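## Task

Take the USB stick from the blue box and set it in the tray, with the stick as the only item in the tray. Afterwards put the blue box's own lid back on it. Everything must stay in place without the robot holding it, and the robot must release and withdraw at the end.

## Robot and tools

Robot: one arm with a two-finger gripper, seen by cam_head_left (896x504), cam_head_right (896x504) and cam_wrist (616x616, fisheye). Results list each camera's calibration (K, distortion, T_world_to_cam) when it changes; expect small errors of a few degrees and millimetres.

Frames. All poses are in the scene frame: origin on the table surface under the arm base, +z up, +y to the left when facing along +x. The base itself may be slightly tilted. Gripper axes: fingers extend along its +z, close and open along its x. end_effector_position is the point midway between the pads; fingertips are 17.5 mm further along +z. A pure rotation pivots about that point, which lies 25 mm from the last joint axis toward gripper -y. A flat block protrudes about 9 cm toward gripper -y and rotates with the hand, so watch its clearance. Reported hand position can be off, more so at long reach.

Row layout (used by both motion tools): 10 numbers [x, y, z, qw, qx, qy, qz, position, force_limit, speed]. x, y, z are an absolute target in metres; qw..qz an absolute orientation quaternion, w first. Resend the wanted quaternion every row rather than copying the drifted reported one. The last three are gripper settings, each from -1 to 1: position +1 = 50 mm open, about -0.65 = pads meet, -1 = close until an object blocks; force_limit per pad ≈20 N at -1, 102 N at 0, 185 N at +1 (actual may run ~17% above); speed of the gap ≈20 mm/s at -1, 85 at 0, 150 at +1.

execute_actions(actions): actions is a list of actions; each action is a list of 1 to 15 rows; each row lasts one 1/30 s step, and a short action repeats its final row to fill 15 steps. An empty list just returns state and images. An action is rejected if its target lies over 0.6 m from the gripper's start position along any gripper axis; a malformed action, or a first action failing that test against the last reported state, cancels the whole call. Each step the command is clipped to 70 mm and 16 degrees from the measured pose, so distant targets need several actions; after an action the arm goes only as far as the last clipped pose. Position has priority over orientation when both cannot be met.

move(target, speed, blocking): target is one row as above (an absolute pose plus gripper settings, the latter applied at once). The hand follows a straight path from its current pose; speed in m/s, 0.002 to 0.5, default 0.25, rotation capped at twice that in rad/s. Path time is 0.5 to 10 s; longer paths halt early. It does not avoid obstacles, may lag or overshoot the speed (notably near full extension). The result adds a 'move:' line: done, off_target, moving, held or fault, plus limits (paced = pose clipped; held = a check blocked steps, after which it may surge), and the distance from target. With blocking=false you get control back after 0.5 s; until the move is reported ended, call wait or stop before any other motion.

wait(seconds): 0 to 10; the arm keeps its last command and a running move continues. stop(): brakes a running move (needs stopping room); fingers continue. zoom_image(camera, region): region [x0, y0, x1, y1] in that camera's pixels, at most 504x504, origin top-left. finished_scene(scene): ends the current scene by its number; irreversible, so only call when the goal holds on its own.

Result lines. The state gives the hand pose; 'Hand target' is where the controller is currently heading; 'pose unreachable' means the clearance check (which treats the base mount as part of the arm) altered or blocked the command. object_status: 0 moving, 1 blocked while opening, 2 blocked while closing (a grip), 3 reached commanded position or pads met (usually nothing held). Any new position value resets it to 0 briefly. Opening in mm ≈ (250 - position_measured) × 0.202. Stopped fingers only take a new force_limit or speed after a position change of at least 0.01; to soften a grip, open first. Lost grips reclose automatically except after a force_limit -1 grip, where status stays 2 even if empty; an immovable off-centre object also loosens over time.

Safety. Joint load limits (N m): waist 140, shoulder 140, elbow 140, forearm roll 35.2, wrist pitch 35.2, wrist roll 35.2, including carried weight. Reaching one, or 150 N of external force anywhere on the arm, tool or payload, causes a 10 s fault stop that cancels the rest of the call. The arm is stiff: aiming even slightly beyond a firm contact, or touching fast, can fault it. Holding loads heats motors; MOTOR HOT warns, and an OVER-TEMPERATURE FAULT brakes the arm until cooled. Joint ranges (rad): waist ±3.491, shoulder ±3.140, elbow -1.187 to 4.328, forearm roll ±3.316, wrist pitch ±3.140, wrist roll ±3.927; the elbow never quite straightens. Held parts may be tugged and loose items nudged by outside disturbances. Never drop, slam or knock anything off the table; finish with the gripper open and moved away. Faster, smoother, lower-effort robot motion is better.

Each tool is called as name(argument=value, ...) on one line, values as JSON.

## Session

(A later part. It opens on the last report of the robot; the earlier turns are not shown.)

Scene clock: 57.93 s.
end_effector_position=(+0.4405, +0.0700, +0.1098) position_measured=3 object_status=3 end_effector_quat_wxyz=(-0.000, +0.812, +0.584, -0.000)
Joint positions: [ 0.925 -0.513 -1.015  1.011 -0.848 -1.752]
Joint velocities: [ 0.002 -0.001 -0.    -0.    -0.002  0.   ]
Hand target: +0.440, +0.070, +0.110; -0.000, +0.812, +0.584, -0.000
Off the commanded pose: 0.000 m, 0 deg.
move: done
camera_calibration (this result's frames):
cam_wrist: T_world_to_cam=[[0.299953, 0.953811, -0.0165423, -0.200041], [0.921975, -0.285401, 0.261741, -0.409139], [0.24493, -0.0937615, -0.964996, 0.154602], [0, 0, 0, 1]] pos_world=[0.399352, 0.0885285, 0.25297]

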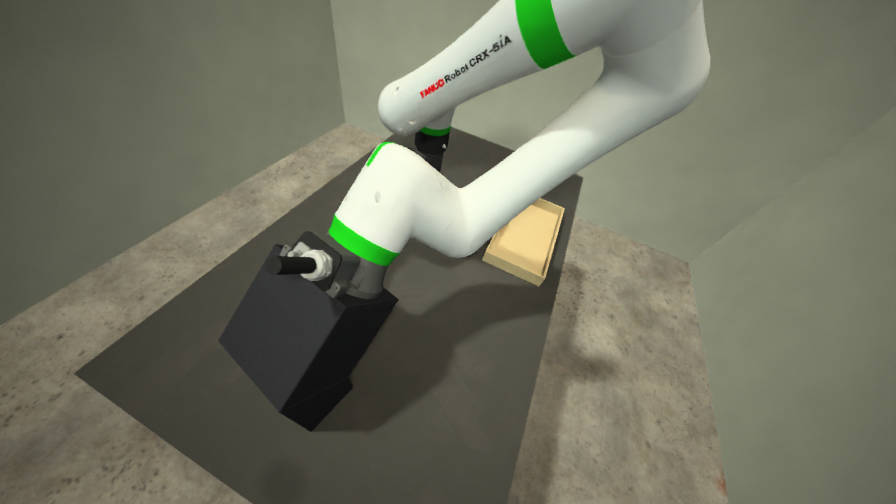

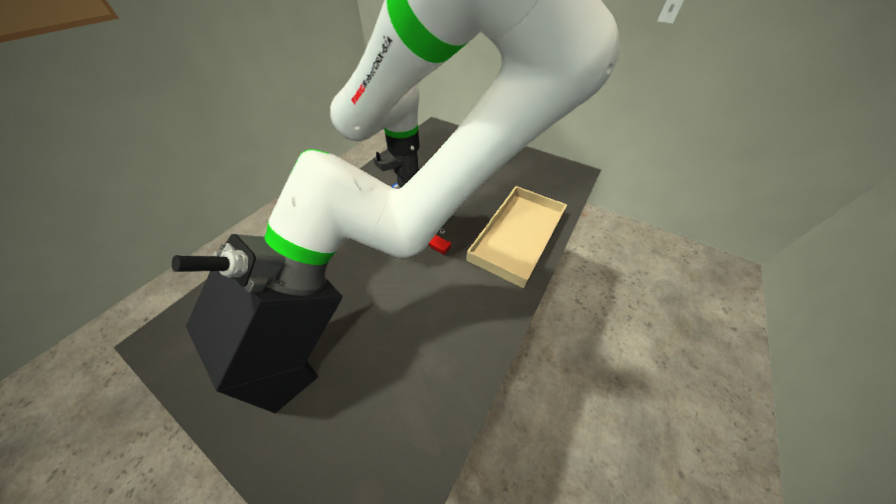

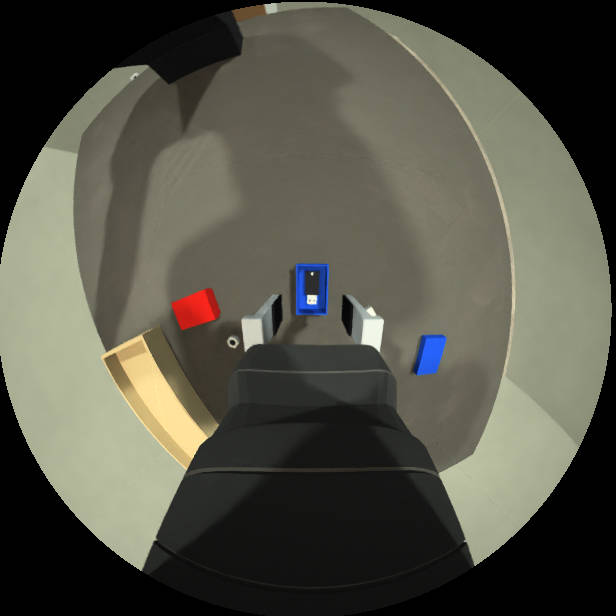

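move(target=[0.4320, 0.0726, 0.045, 0.0, 0.812, 0.584, 0.0, -0.02, 0.0, 0.0], speed=0.06)

zoom_image(camera="cam_wrist", region=[250, 255, 370, 345])

Scene clock: 76.57 s.
end_effector_position=(+0.4316, +0.0728, +0.0452) position_measured=155 object_status=3 end_effector_quat_wxyz=(-0.000, +0.812, +0.584, -0.000)
Joint positions: [ 0.661 -0.337 -1.058  1.295 -0.561 -1.922]
Joint velocities: [-0.001  0.002 -0.     0.001  0.001  0.   ]
Hand target: +0.432, +0.073, +0.045; -0.000, +0.812, +0.584, -0.000
Off the commanded pose: 0.000 m, 0 deg.
move: done
camera_calibration (this result's frames):
cam_wrist: T_world_to_cam=[[0.300227, 0.953728, -0.0163309, -0.201166], [0.922028, -0.285776, 0.261144, -0.383253], [0.244394, -0.0934601, -0.965162, 0.0948962], [0, 0, 0, 1]] pos_world=[0.390573, 0.0912021, 0.188389]

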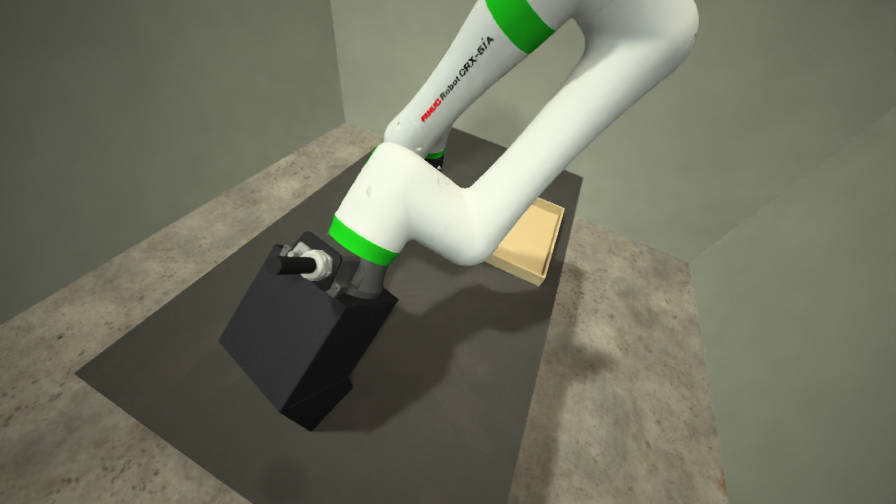

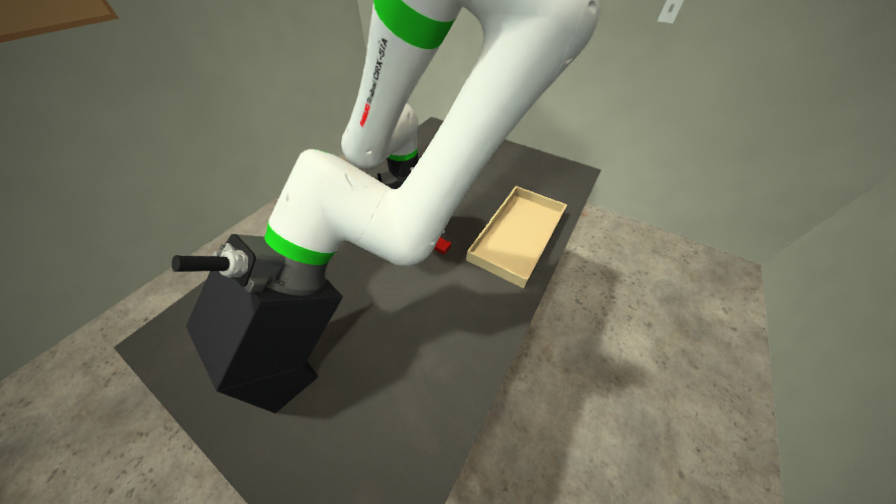

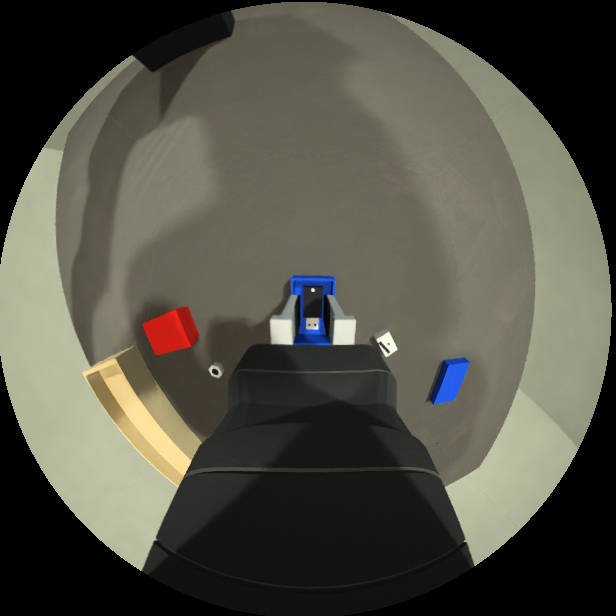

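Region (250, 255, 370, 345) of cam_wrist's 616x616 image, scaled by 4.200, with more detail than that image has; it fills the top 378 rows of this view, and the rest is white.

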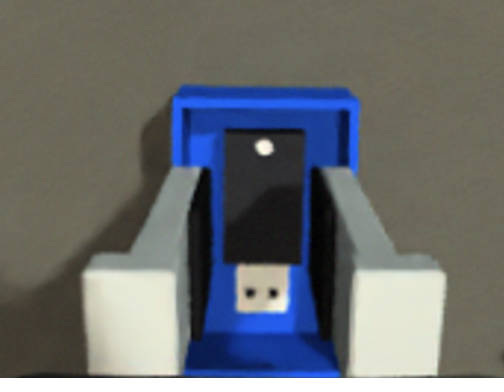

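move(target=[0.4403, 0.0704, 0.05, 0.0, 0.812, 0.584, 0.0, 1.0, 0.0, 0.0], speed=0.04)

move(target=[0.4403, 0.0704, 0.022, 0.0, 0.812, 0.584, 0.0, 1.0, 0.0, 0.0], speed=0.04)

execute_actions(actions=[[[0.4403, 0.0704, 0.022, 0.0, 0.812, 0.584, 0.0, -1.0, -0.6, -0.5]], [[0.4403, 0.0704, 0.022, 0.0, 0.812, 0.584, 0.0, -1.0, -0.6, -0.5]]])

Scene clock: 104.37 s.
end_effector_position=(+0.4403, +0.0704, +0.0500) position_measured=3 object_status=3 end_effector_quat_wxyz=(+0.000, +0.812, +0.584, +0.000)
Joint positions: [ 0.676 -0.346 -1.037  1.247 -0.582 -1.876]
Joint velocities: [ 0.     0.     0.    -0.001 -0.    -0.   ]
Hand target: +0.440, +0.070, +0.050; +0.000, +0.812, +0.584, +0.000
Off the commanded pose: 0.000 m, 0 deg.
move: done
camera_calibration (this result's frames):
cam_wrist: T_world_to_cam=[[0.299792, 0.95386, -0.0165888, -0.201271], [0.921926, -0.285196, 0.262136, -0.393231], [0.24531, -0.0938798, -0.964888, 0.0967368], [0, 0, 0, 1]] pos_world=[0.399139, 0.0889178, 0.193081]

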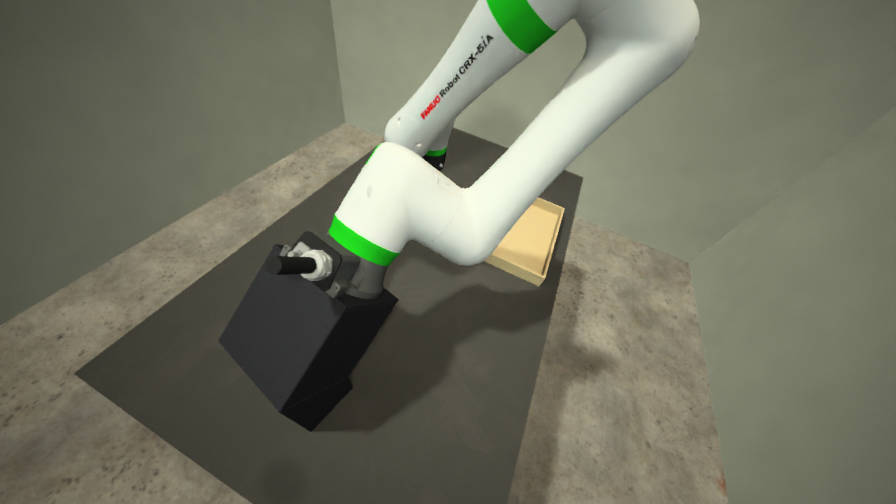

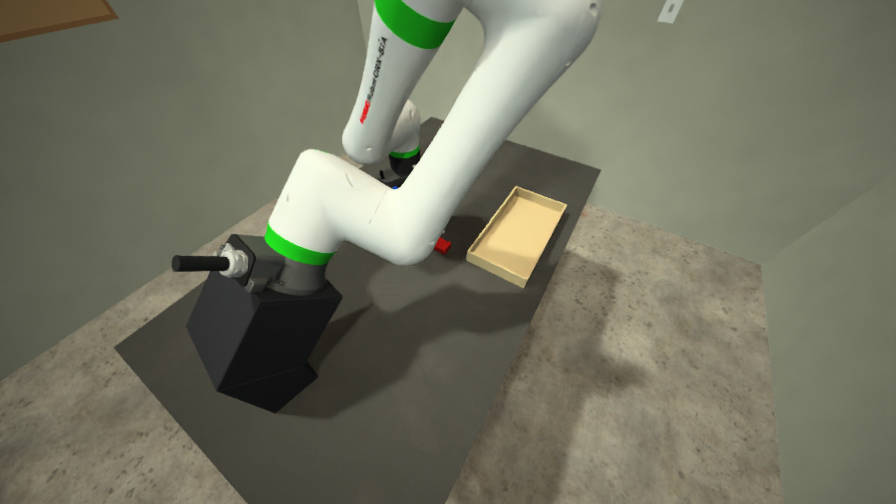

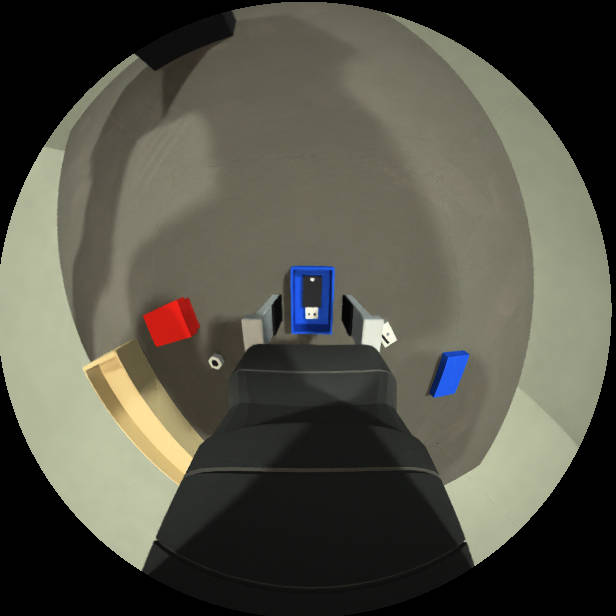

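Scene clock: 105.33 s.
end_effector_position=(+0.4404, +0.0706, +0.0222) position_measured=3 object_status=3 end_effector_quat_wxyz=(-0.000, +0.812, +0.584, +0.000)
Joint positions: [ 0.546 -0.266 -1.037  1.431 -0.468 -1.988]
Joint velocities: [-0.002  0.    -0.003  0.004  0.001 -0.002]
Hand target: +0.440, +0.071, +0.022; -0.000, +0.812, +0.584, -0.000
Off the commanded pose: 0.000 m, 0 deg.
move: done
camera_calibration (this result's frames):
cam_wrist: T_world_to_cam=[[0.300215, 0.953732, -0.0162878, -0.202086], [0.92185, -0.285707, 0.261849, -0.385866], [0.24508, -0.0936259, -0.964971, 0.0699978], [0, 0, 0, 1]] pos_world=[0.399224, 0.0890444, 0.165293]

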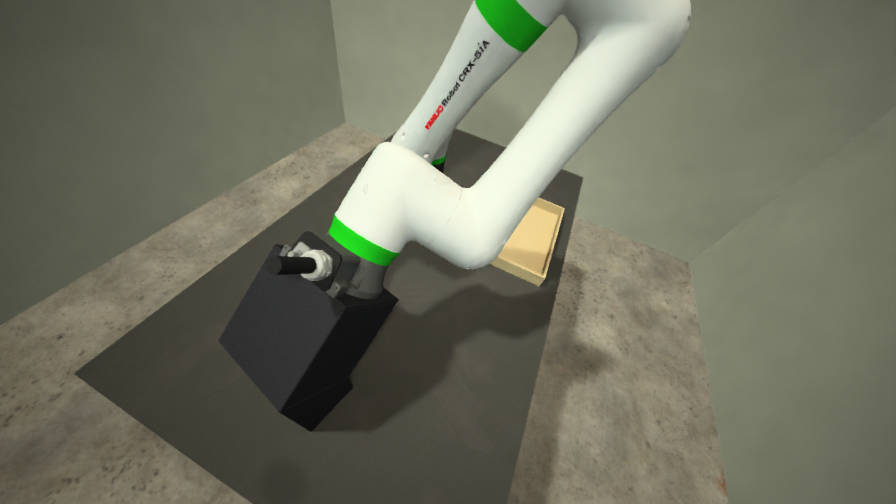

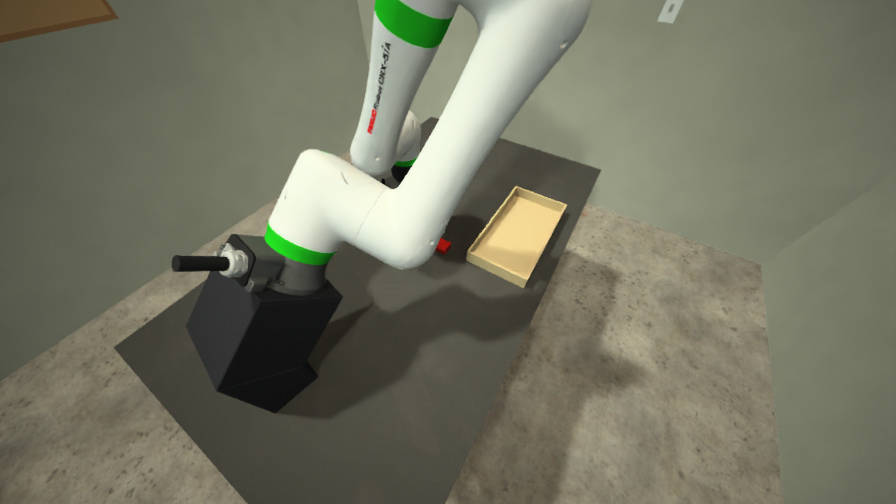

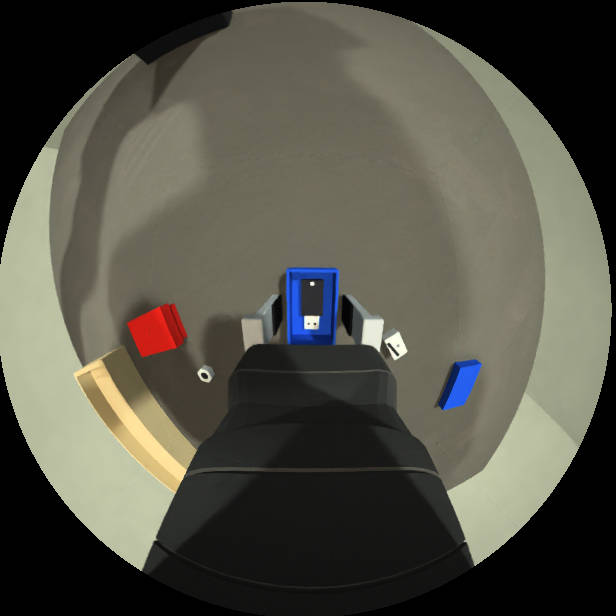

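Scene clock: 106.33 s.
end_effector_position=(+0.4403, +0.0704, +0.0220) position_measured=70 object_status=2 end_effector_quat_wxyz=(-0.000, +0.812, +0.584, +0.000)
Joint positions: [ 0.544 -0.265 -1.037  1.432 -0.467 -1.989]
Joint velocities: [ 0.001 -0.     0.     0.001  0.001  0.001]
Hand target: +0.440, +0.070, +0.022; -0.000, +0.812, +0.584, -0.000
Off the commanded pose: 0.000 m, 0 deg.
camera_calibration (this result's frames):
cam_wrist: T_world_to_cam=[[0.299828, 0.953849, -0.0165815, -0.201728], [0.921937, -0.285242, 0.262047, -0.385874], [0.245224, -0.0938562, -0.964913, 0.069803], [0, 0, 0, 1]] pos_world=[0.399118, 0.0889021, 0.165126]

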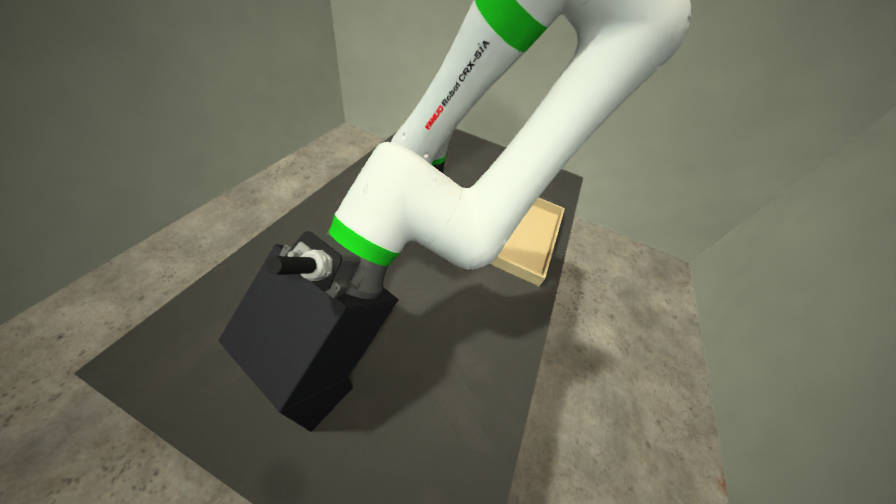

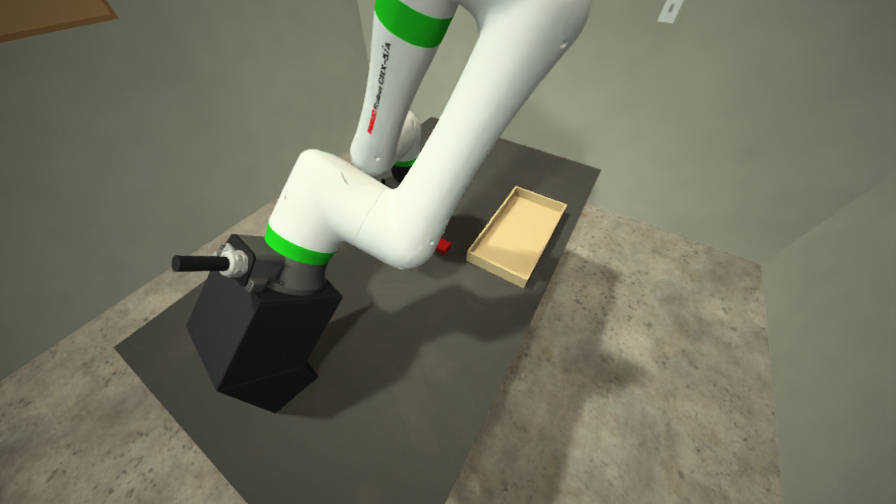

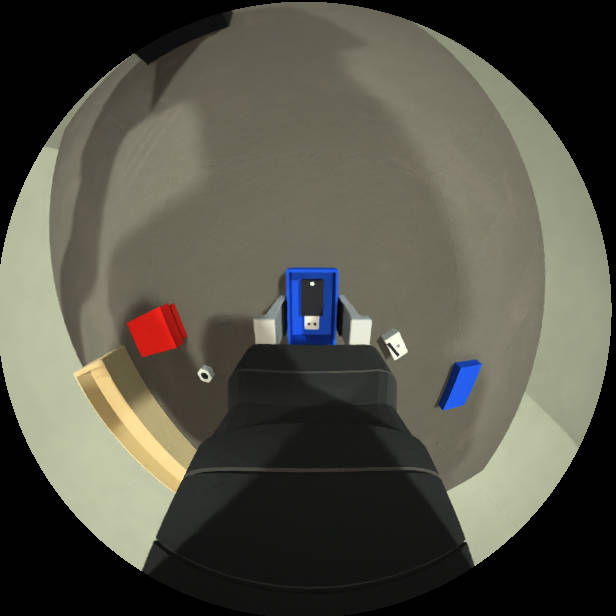

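Box gripped. Lift and carry over the tray.

move(target=[0.4403, 0.0704, 0.13, 0.0, 0.812, 0.584, 0.0, -1.0, -0.6, -0.5], speed=0.1)

move(target=[0.56, -0.27, 0.14, 0.0, 0.812, 0.584, 0.0, -1.0, -0.6, -0.5], speed=0.18)

Scene clock: 111.03 s.
end_effector_position=(+0.4409, +0.0701, +0.1297) position_measured=70 object_status=2 end_effector_quat_wxyz=(+0.001, +0.812, +0.584, +0.000)
Joint positions: [ 1.006 -0.562 -1.004  0.968 -0.942 -1.738]
Joint velocities: [ 0.     0.     0.    -0.     0.    -0.001]
Hand target: +0.441, +0.070, +0.130; +0.001, +0.812, +0.584, +0.000
Off the commanded pose: 0.001 m, 0 deg.
move: done
camera_calibration (this result's frames):
cam_wrist: T_world_to_cam=[[0.299025, 0.954093, -0.017053, -0.199402], [0.921836, -0.284205, 0.263527, -0.414953], [0.246583, -0.0945214, -0.964501, 0.172912], [0, 0, 0, 1]] pos_world=[0.399507, 0.0886598, 0.272725]

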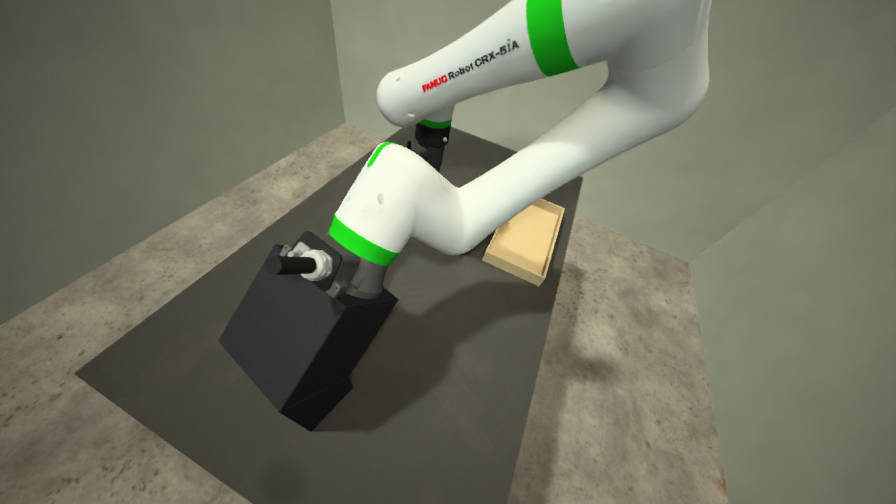

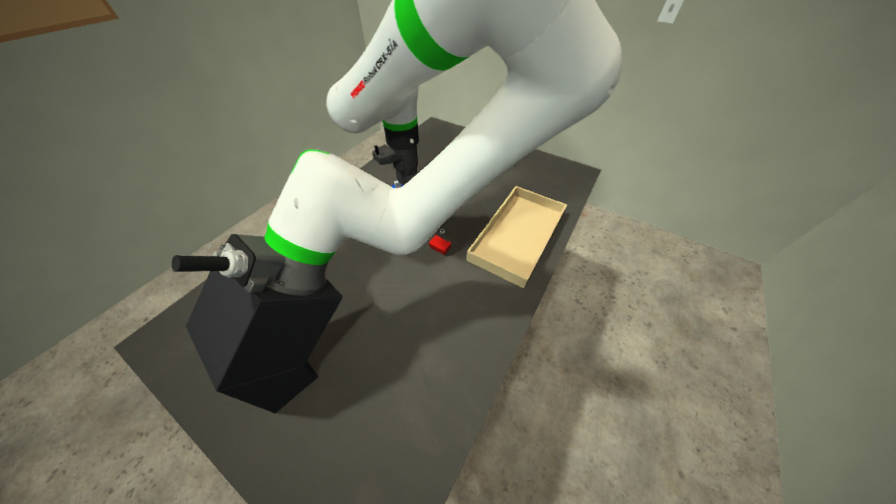

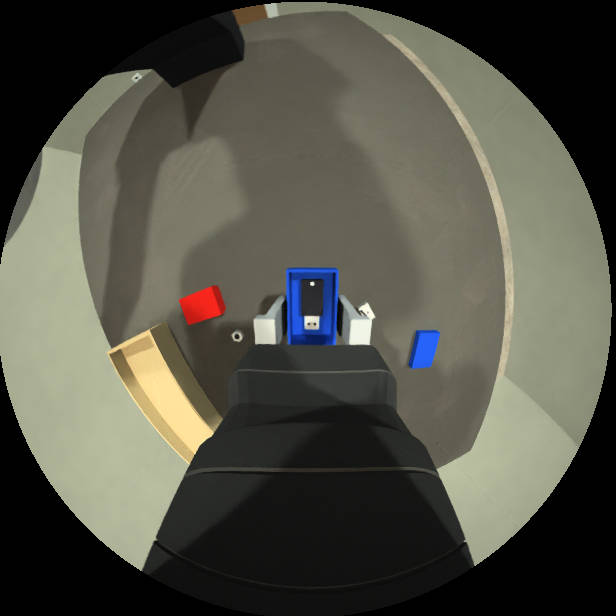

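Scene clock: 113.50 s.
end_effector_position=(+0.5608, -0.2696, +0.1392) position_measured=70 object_status=2 end_effector_quat_wxyz=(-0.000, +0.813, +0.583, +0.000)
Joint positions: [-0.159 -0.344 -0.275 -0.063 -0.802 -0.027]
Joint velocities: [-0.002  0.001  0.001 -0.002 -0.001  0.001]
Hand target: +0.561, -0.270, +0.139; -0.000, +0.813, +0.583, +0.000
Off the commanded pose: 0.001 m, 0 deg.
move: done
camera_calibration (this result's frames):
cam_wrist: T_world_to_cam=[[0.302072, 0.953148, -0.0161508, 0.086906], [0.921253, -0.287525, 0.261959, -0.624845], [0.245042, -0.0940095, -0.964944, 0.121478], [0, 0, 0, 1]] pos_world=[0.519621, -0.251073, 0.282307]

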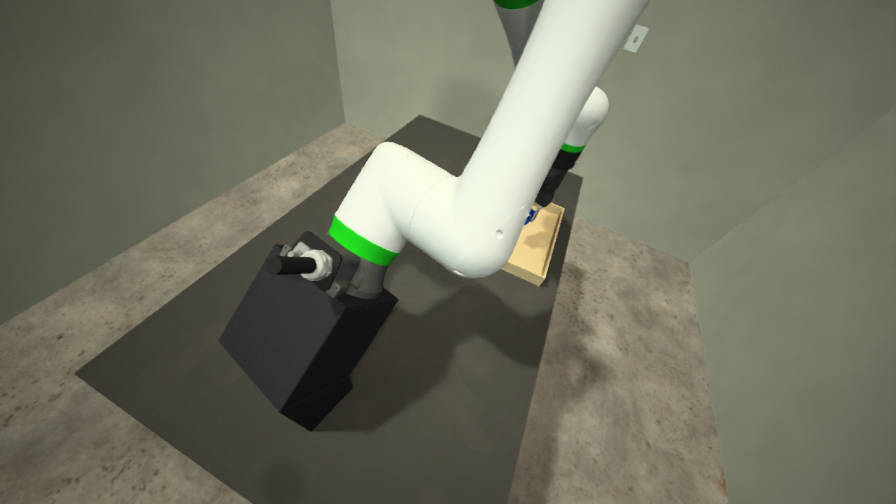

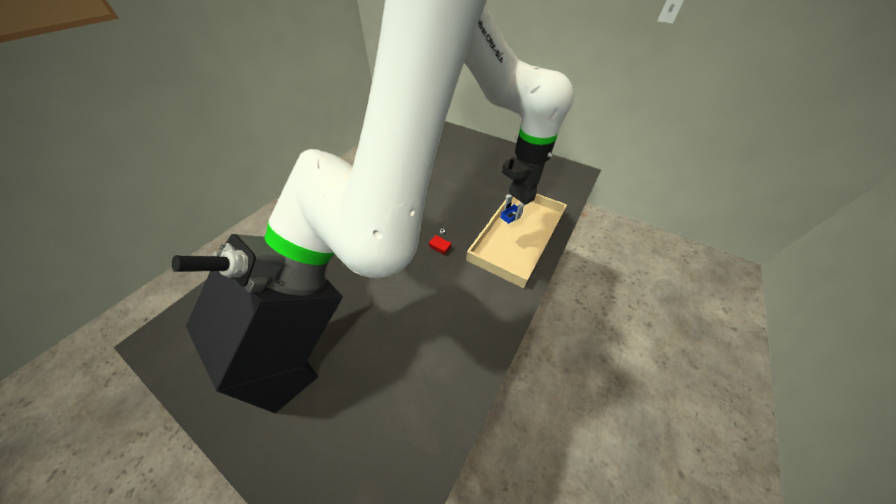

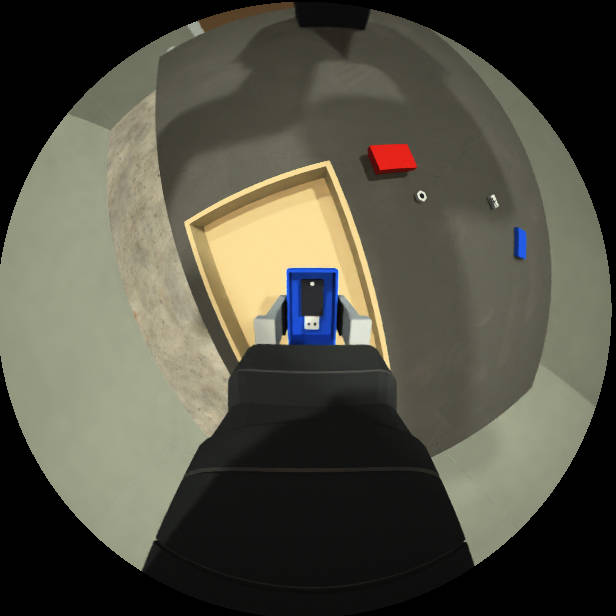

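move(target=[0.56, -0.27, 0.20, 0.703, 0.406, 0.292, 0.506, -1.0, -0.6, -0.5], speed=0.25)

Scene clock: 133.63 s.
end_effector_position=(+0.5599, -0.2700, +0.2009) position_measured=70 object_status=2 end_effector_quat_wxyz=(+0.698, +0.413, +0.298, +0.503)
Joint positions: [-0.057  0.687 -0.584 -0.206  2.61  -0.086]
Joint velocities: [ 0.001 -0.001 -0.     0.     0.    -0.001]
Hand target: +0.560, -0.270, +0.201; +0.698, +0.413, +0.298, +0.503
Off the commanded pose: 0.001 m, 1 deg.
FORCE FAULT: contact force on the arm reached its limit, and the arm stopped for 10 seconds. The contact can be on any part of the arm, not only on its tool. That time counts as 20 of the actions that you can send in this scene. The arm's remaining commands of this call were not run. The arm holds still and accepts commands again. Move the arm away from the contact; if what it grips holds it there, let go first. Pushing or pulling that hard again can fault the arm again.
move: fault
camera_calibration (this result's frames):
cam_wrist: T_world_to_cam=[[0.339551, 0.940545, -0.00890841, 0.0626941], [-0.651018, 0.241842, 0.719506, 0.290986], [0.678882, -0.23851, 0.69443, -0.434009], [0, 0, 0, 1]] pos_world=[0.46279, -0.232855, 0.0925817]

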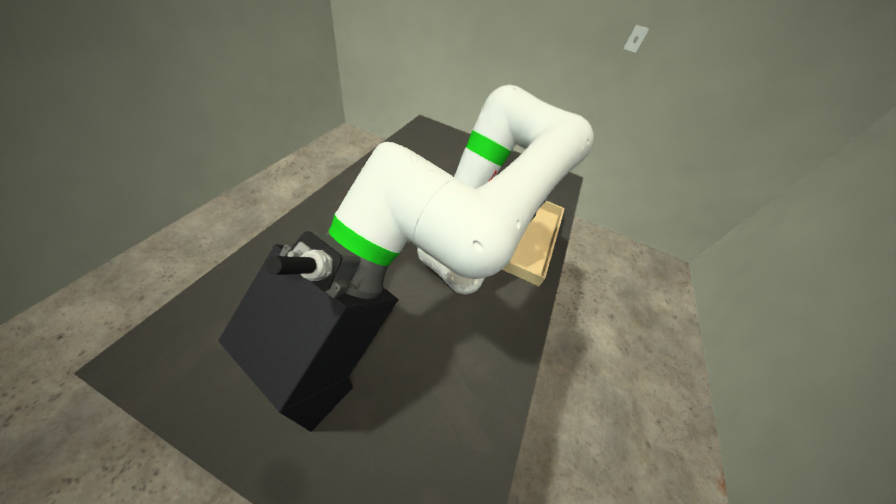

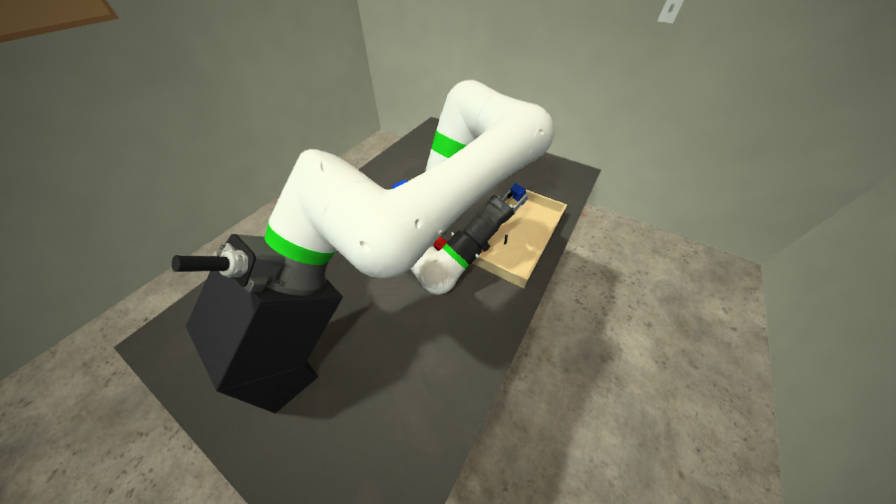

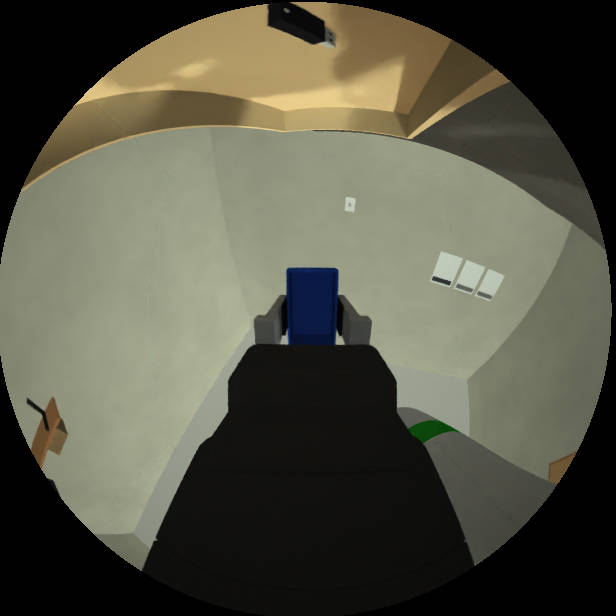

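The wrist touched the table or tray and faulted, but the USB stick did drop into the tray. I'll raise the arm first, then rotate it back upright.

move(target=[0.56, -0.27, 0.32, 0.703, 0.406, 0.292, 0.506, -1.0, -0.6, -0.5], speed=0.1)

move(target=[0.56, -0.27, 0.30, 0.0, 0.812, 0.584, 0.0, -1.0, -0.6, -0.5], speed=0.2)

Scene clock: 138.77 s.
end_effector_position=(+0.5600, -0.2702, +0.3199) position_measured=70 object_status=2 end_effector_quat_wxyz=(+0.703, +0.406, +0.292, +0.506)
Joint positions: [-0.045  0.354 -0.838 -0.191  2.555 -0.053]
Joint velocities: [ 0.003 -0.001 -0.     0.001 -0.     0.   ]
Hand target: +0.560, -0.270, +0.320; +0.703, +0.406, +0.292, +0.506
Off the commanded pose: 0.000 m, 0 deg.
move: done
camera_calibration (this result's frames):
cam_wrist: T_world_to_cam=[[0.340268, 0.940294, -0.00804124, 0.0631895], [-0.665338, 0.246794, 0.704569, 0.21963], [0.664487, -0.234392, 0.70959, -0.512492], [0, 0, 0, 1]] pos_world=[0.465171, -0.233744, 0.209422]

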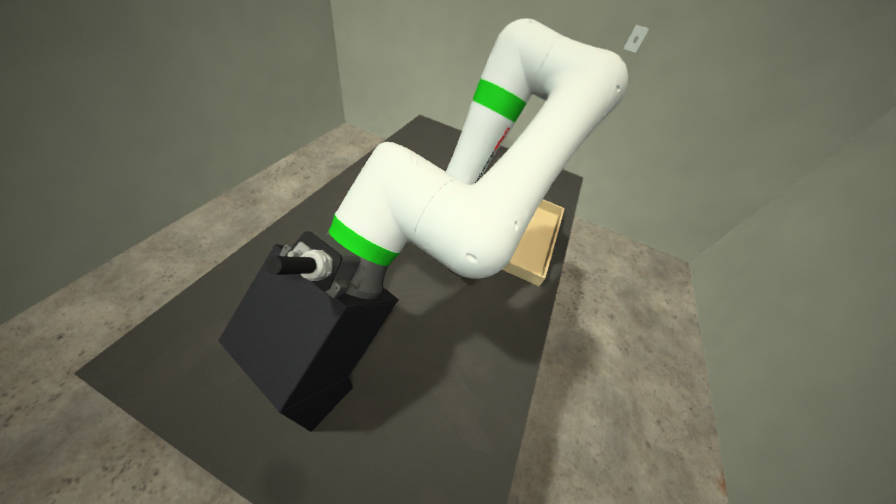

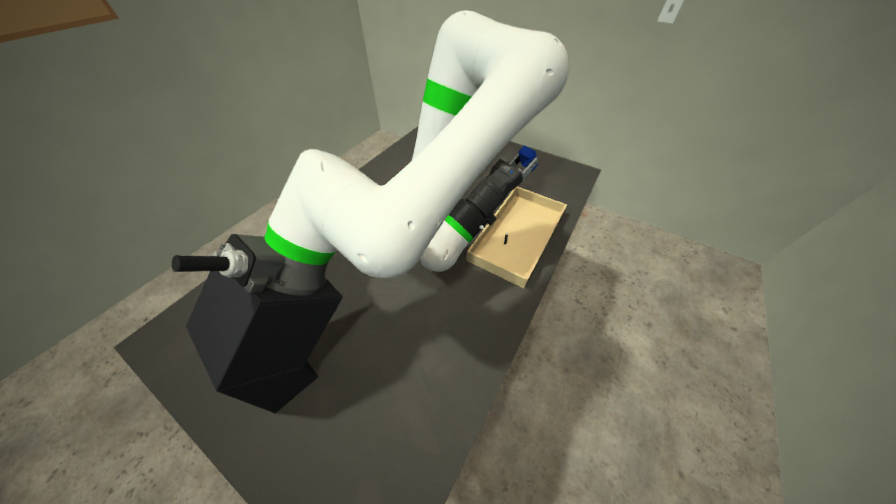

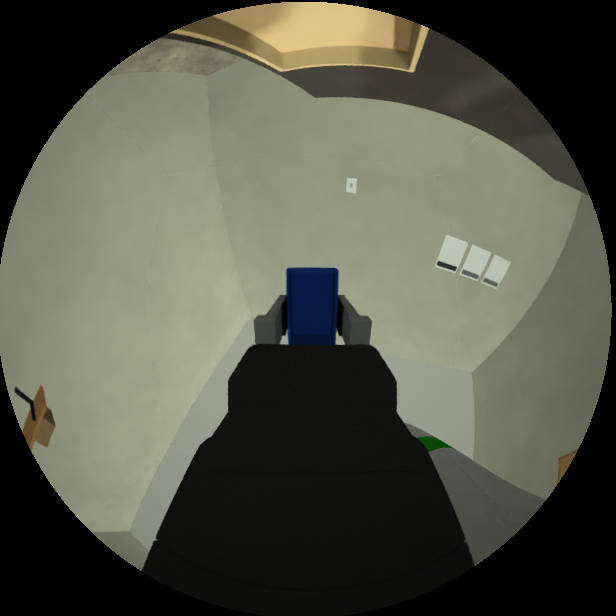

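Scene clock: 144.37 s.
end_effector_position=(+0.5600, -0.2700, +0.2987) position_measured=70 object_status=2 end_effector_quat_wxyz=(-0.000, +0.812, +0.584, +0.000)
Joint positions: [-0.204 -0.562 -0.138 -0.086 -1.159 -0.005]
Joint velocities: [-0.     0.     0.001 -0.    -0.001 -0.001]
Hand target: +0.560, -0.270, +0.299; -0.000, +0.812, +0.584, +0.000
Off the commanded pose: 0.001 m, 0 deg.
move: done
camera_calibration (this result's frames):
cam_wrist: T_world_to_cam=[[0.30045, 0.95366, -0.0162097, 0.0911777], [0.921713, -0.285931, 0.262087, -0.6659], [0.245307, -0.0936847, -0.964908, 0.275529], [0, 0, 0, 1]] pos_world=[0.518785, -0.251541, 0.441862]

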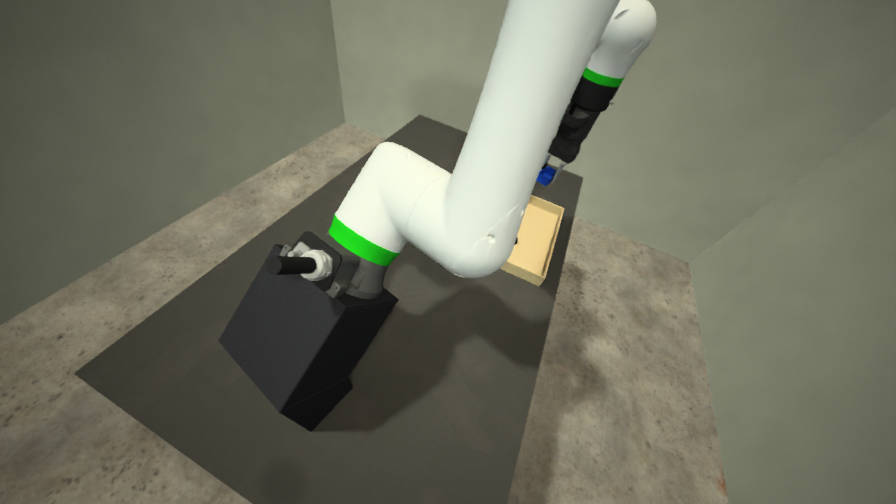

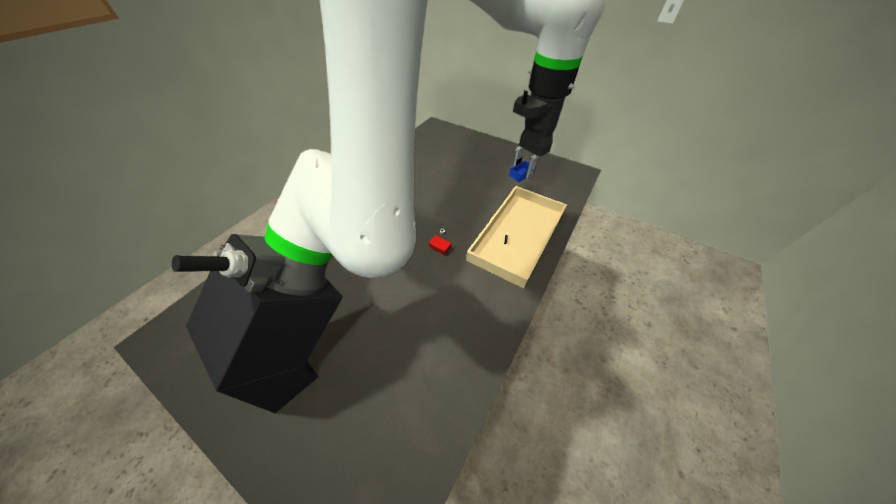

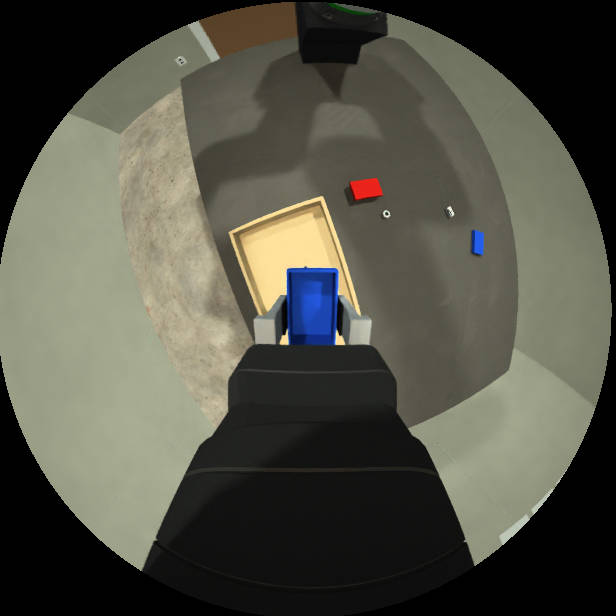

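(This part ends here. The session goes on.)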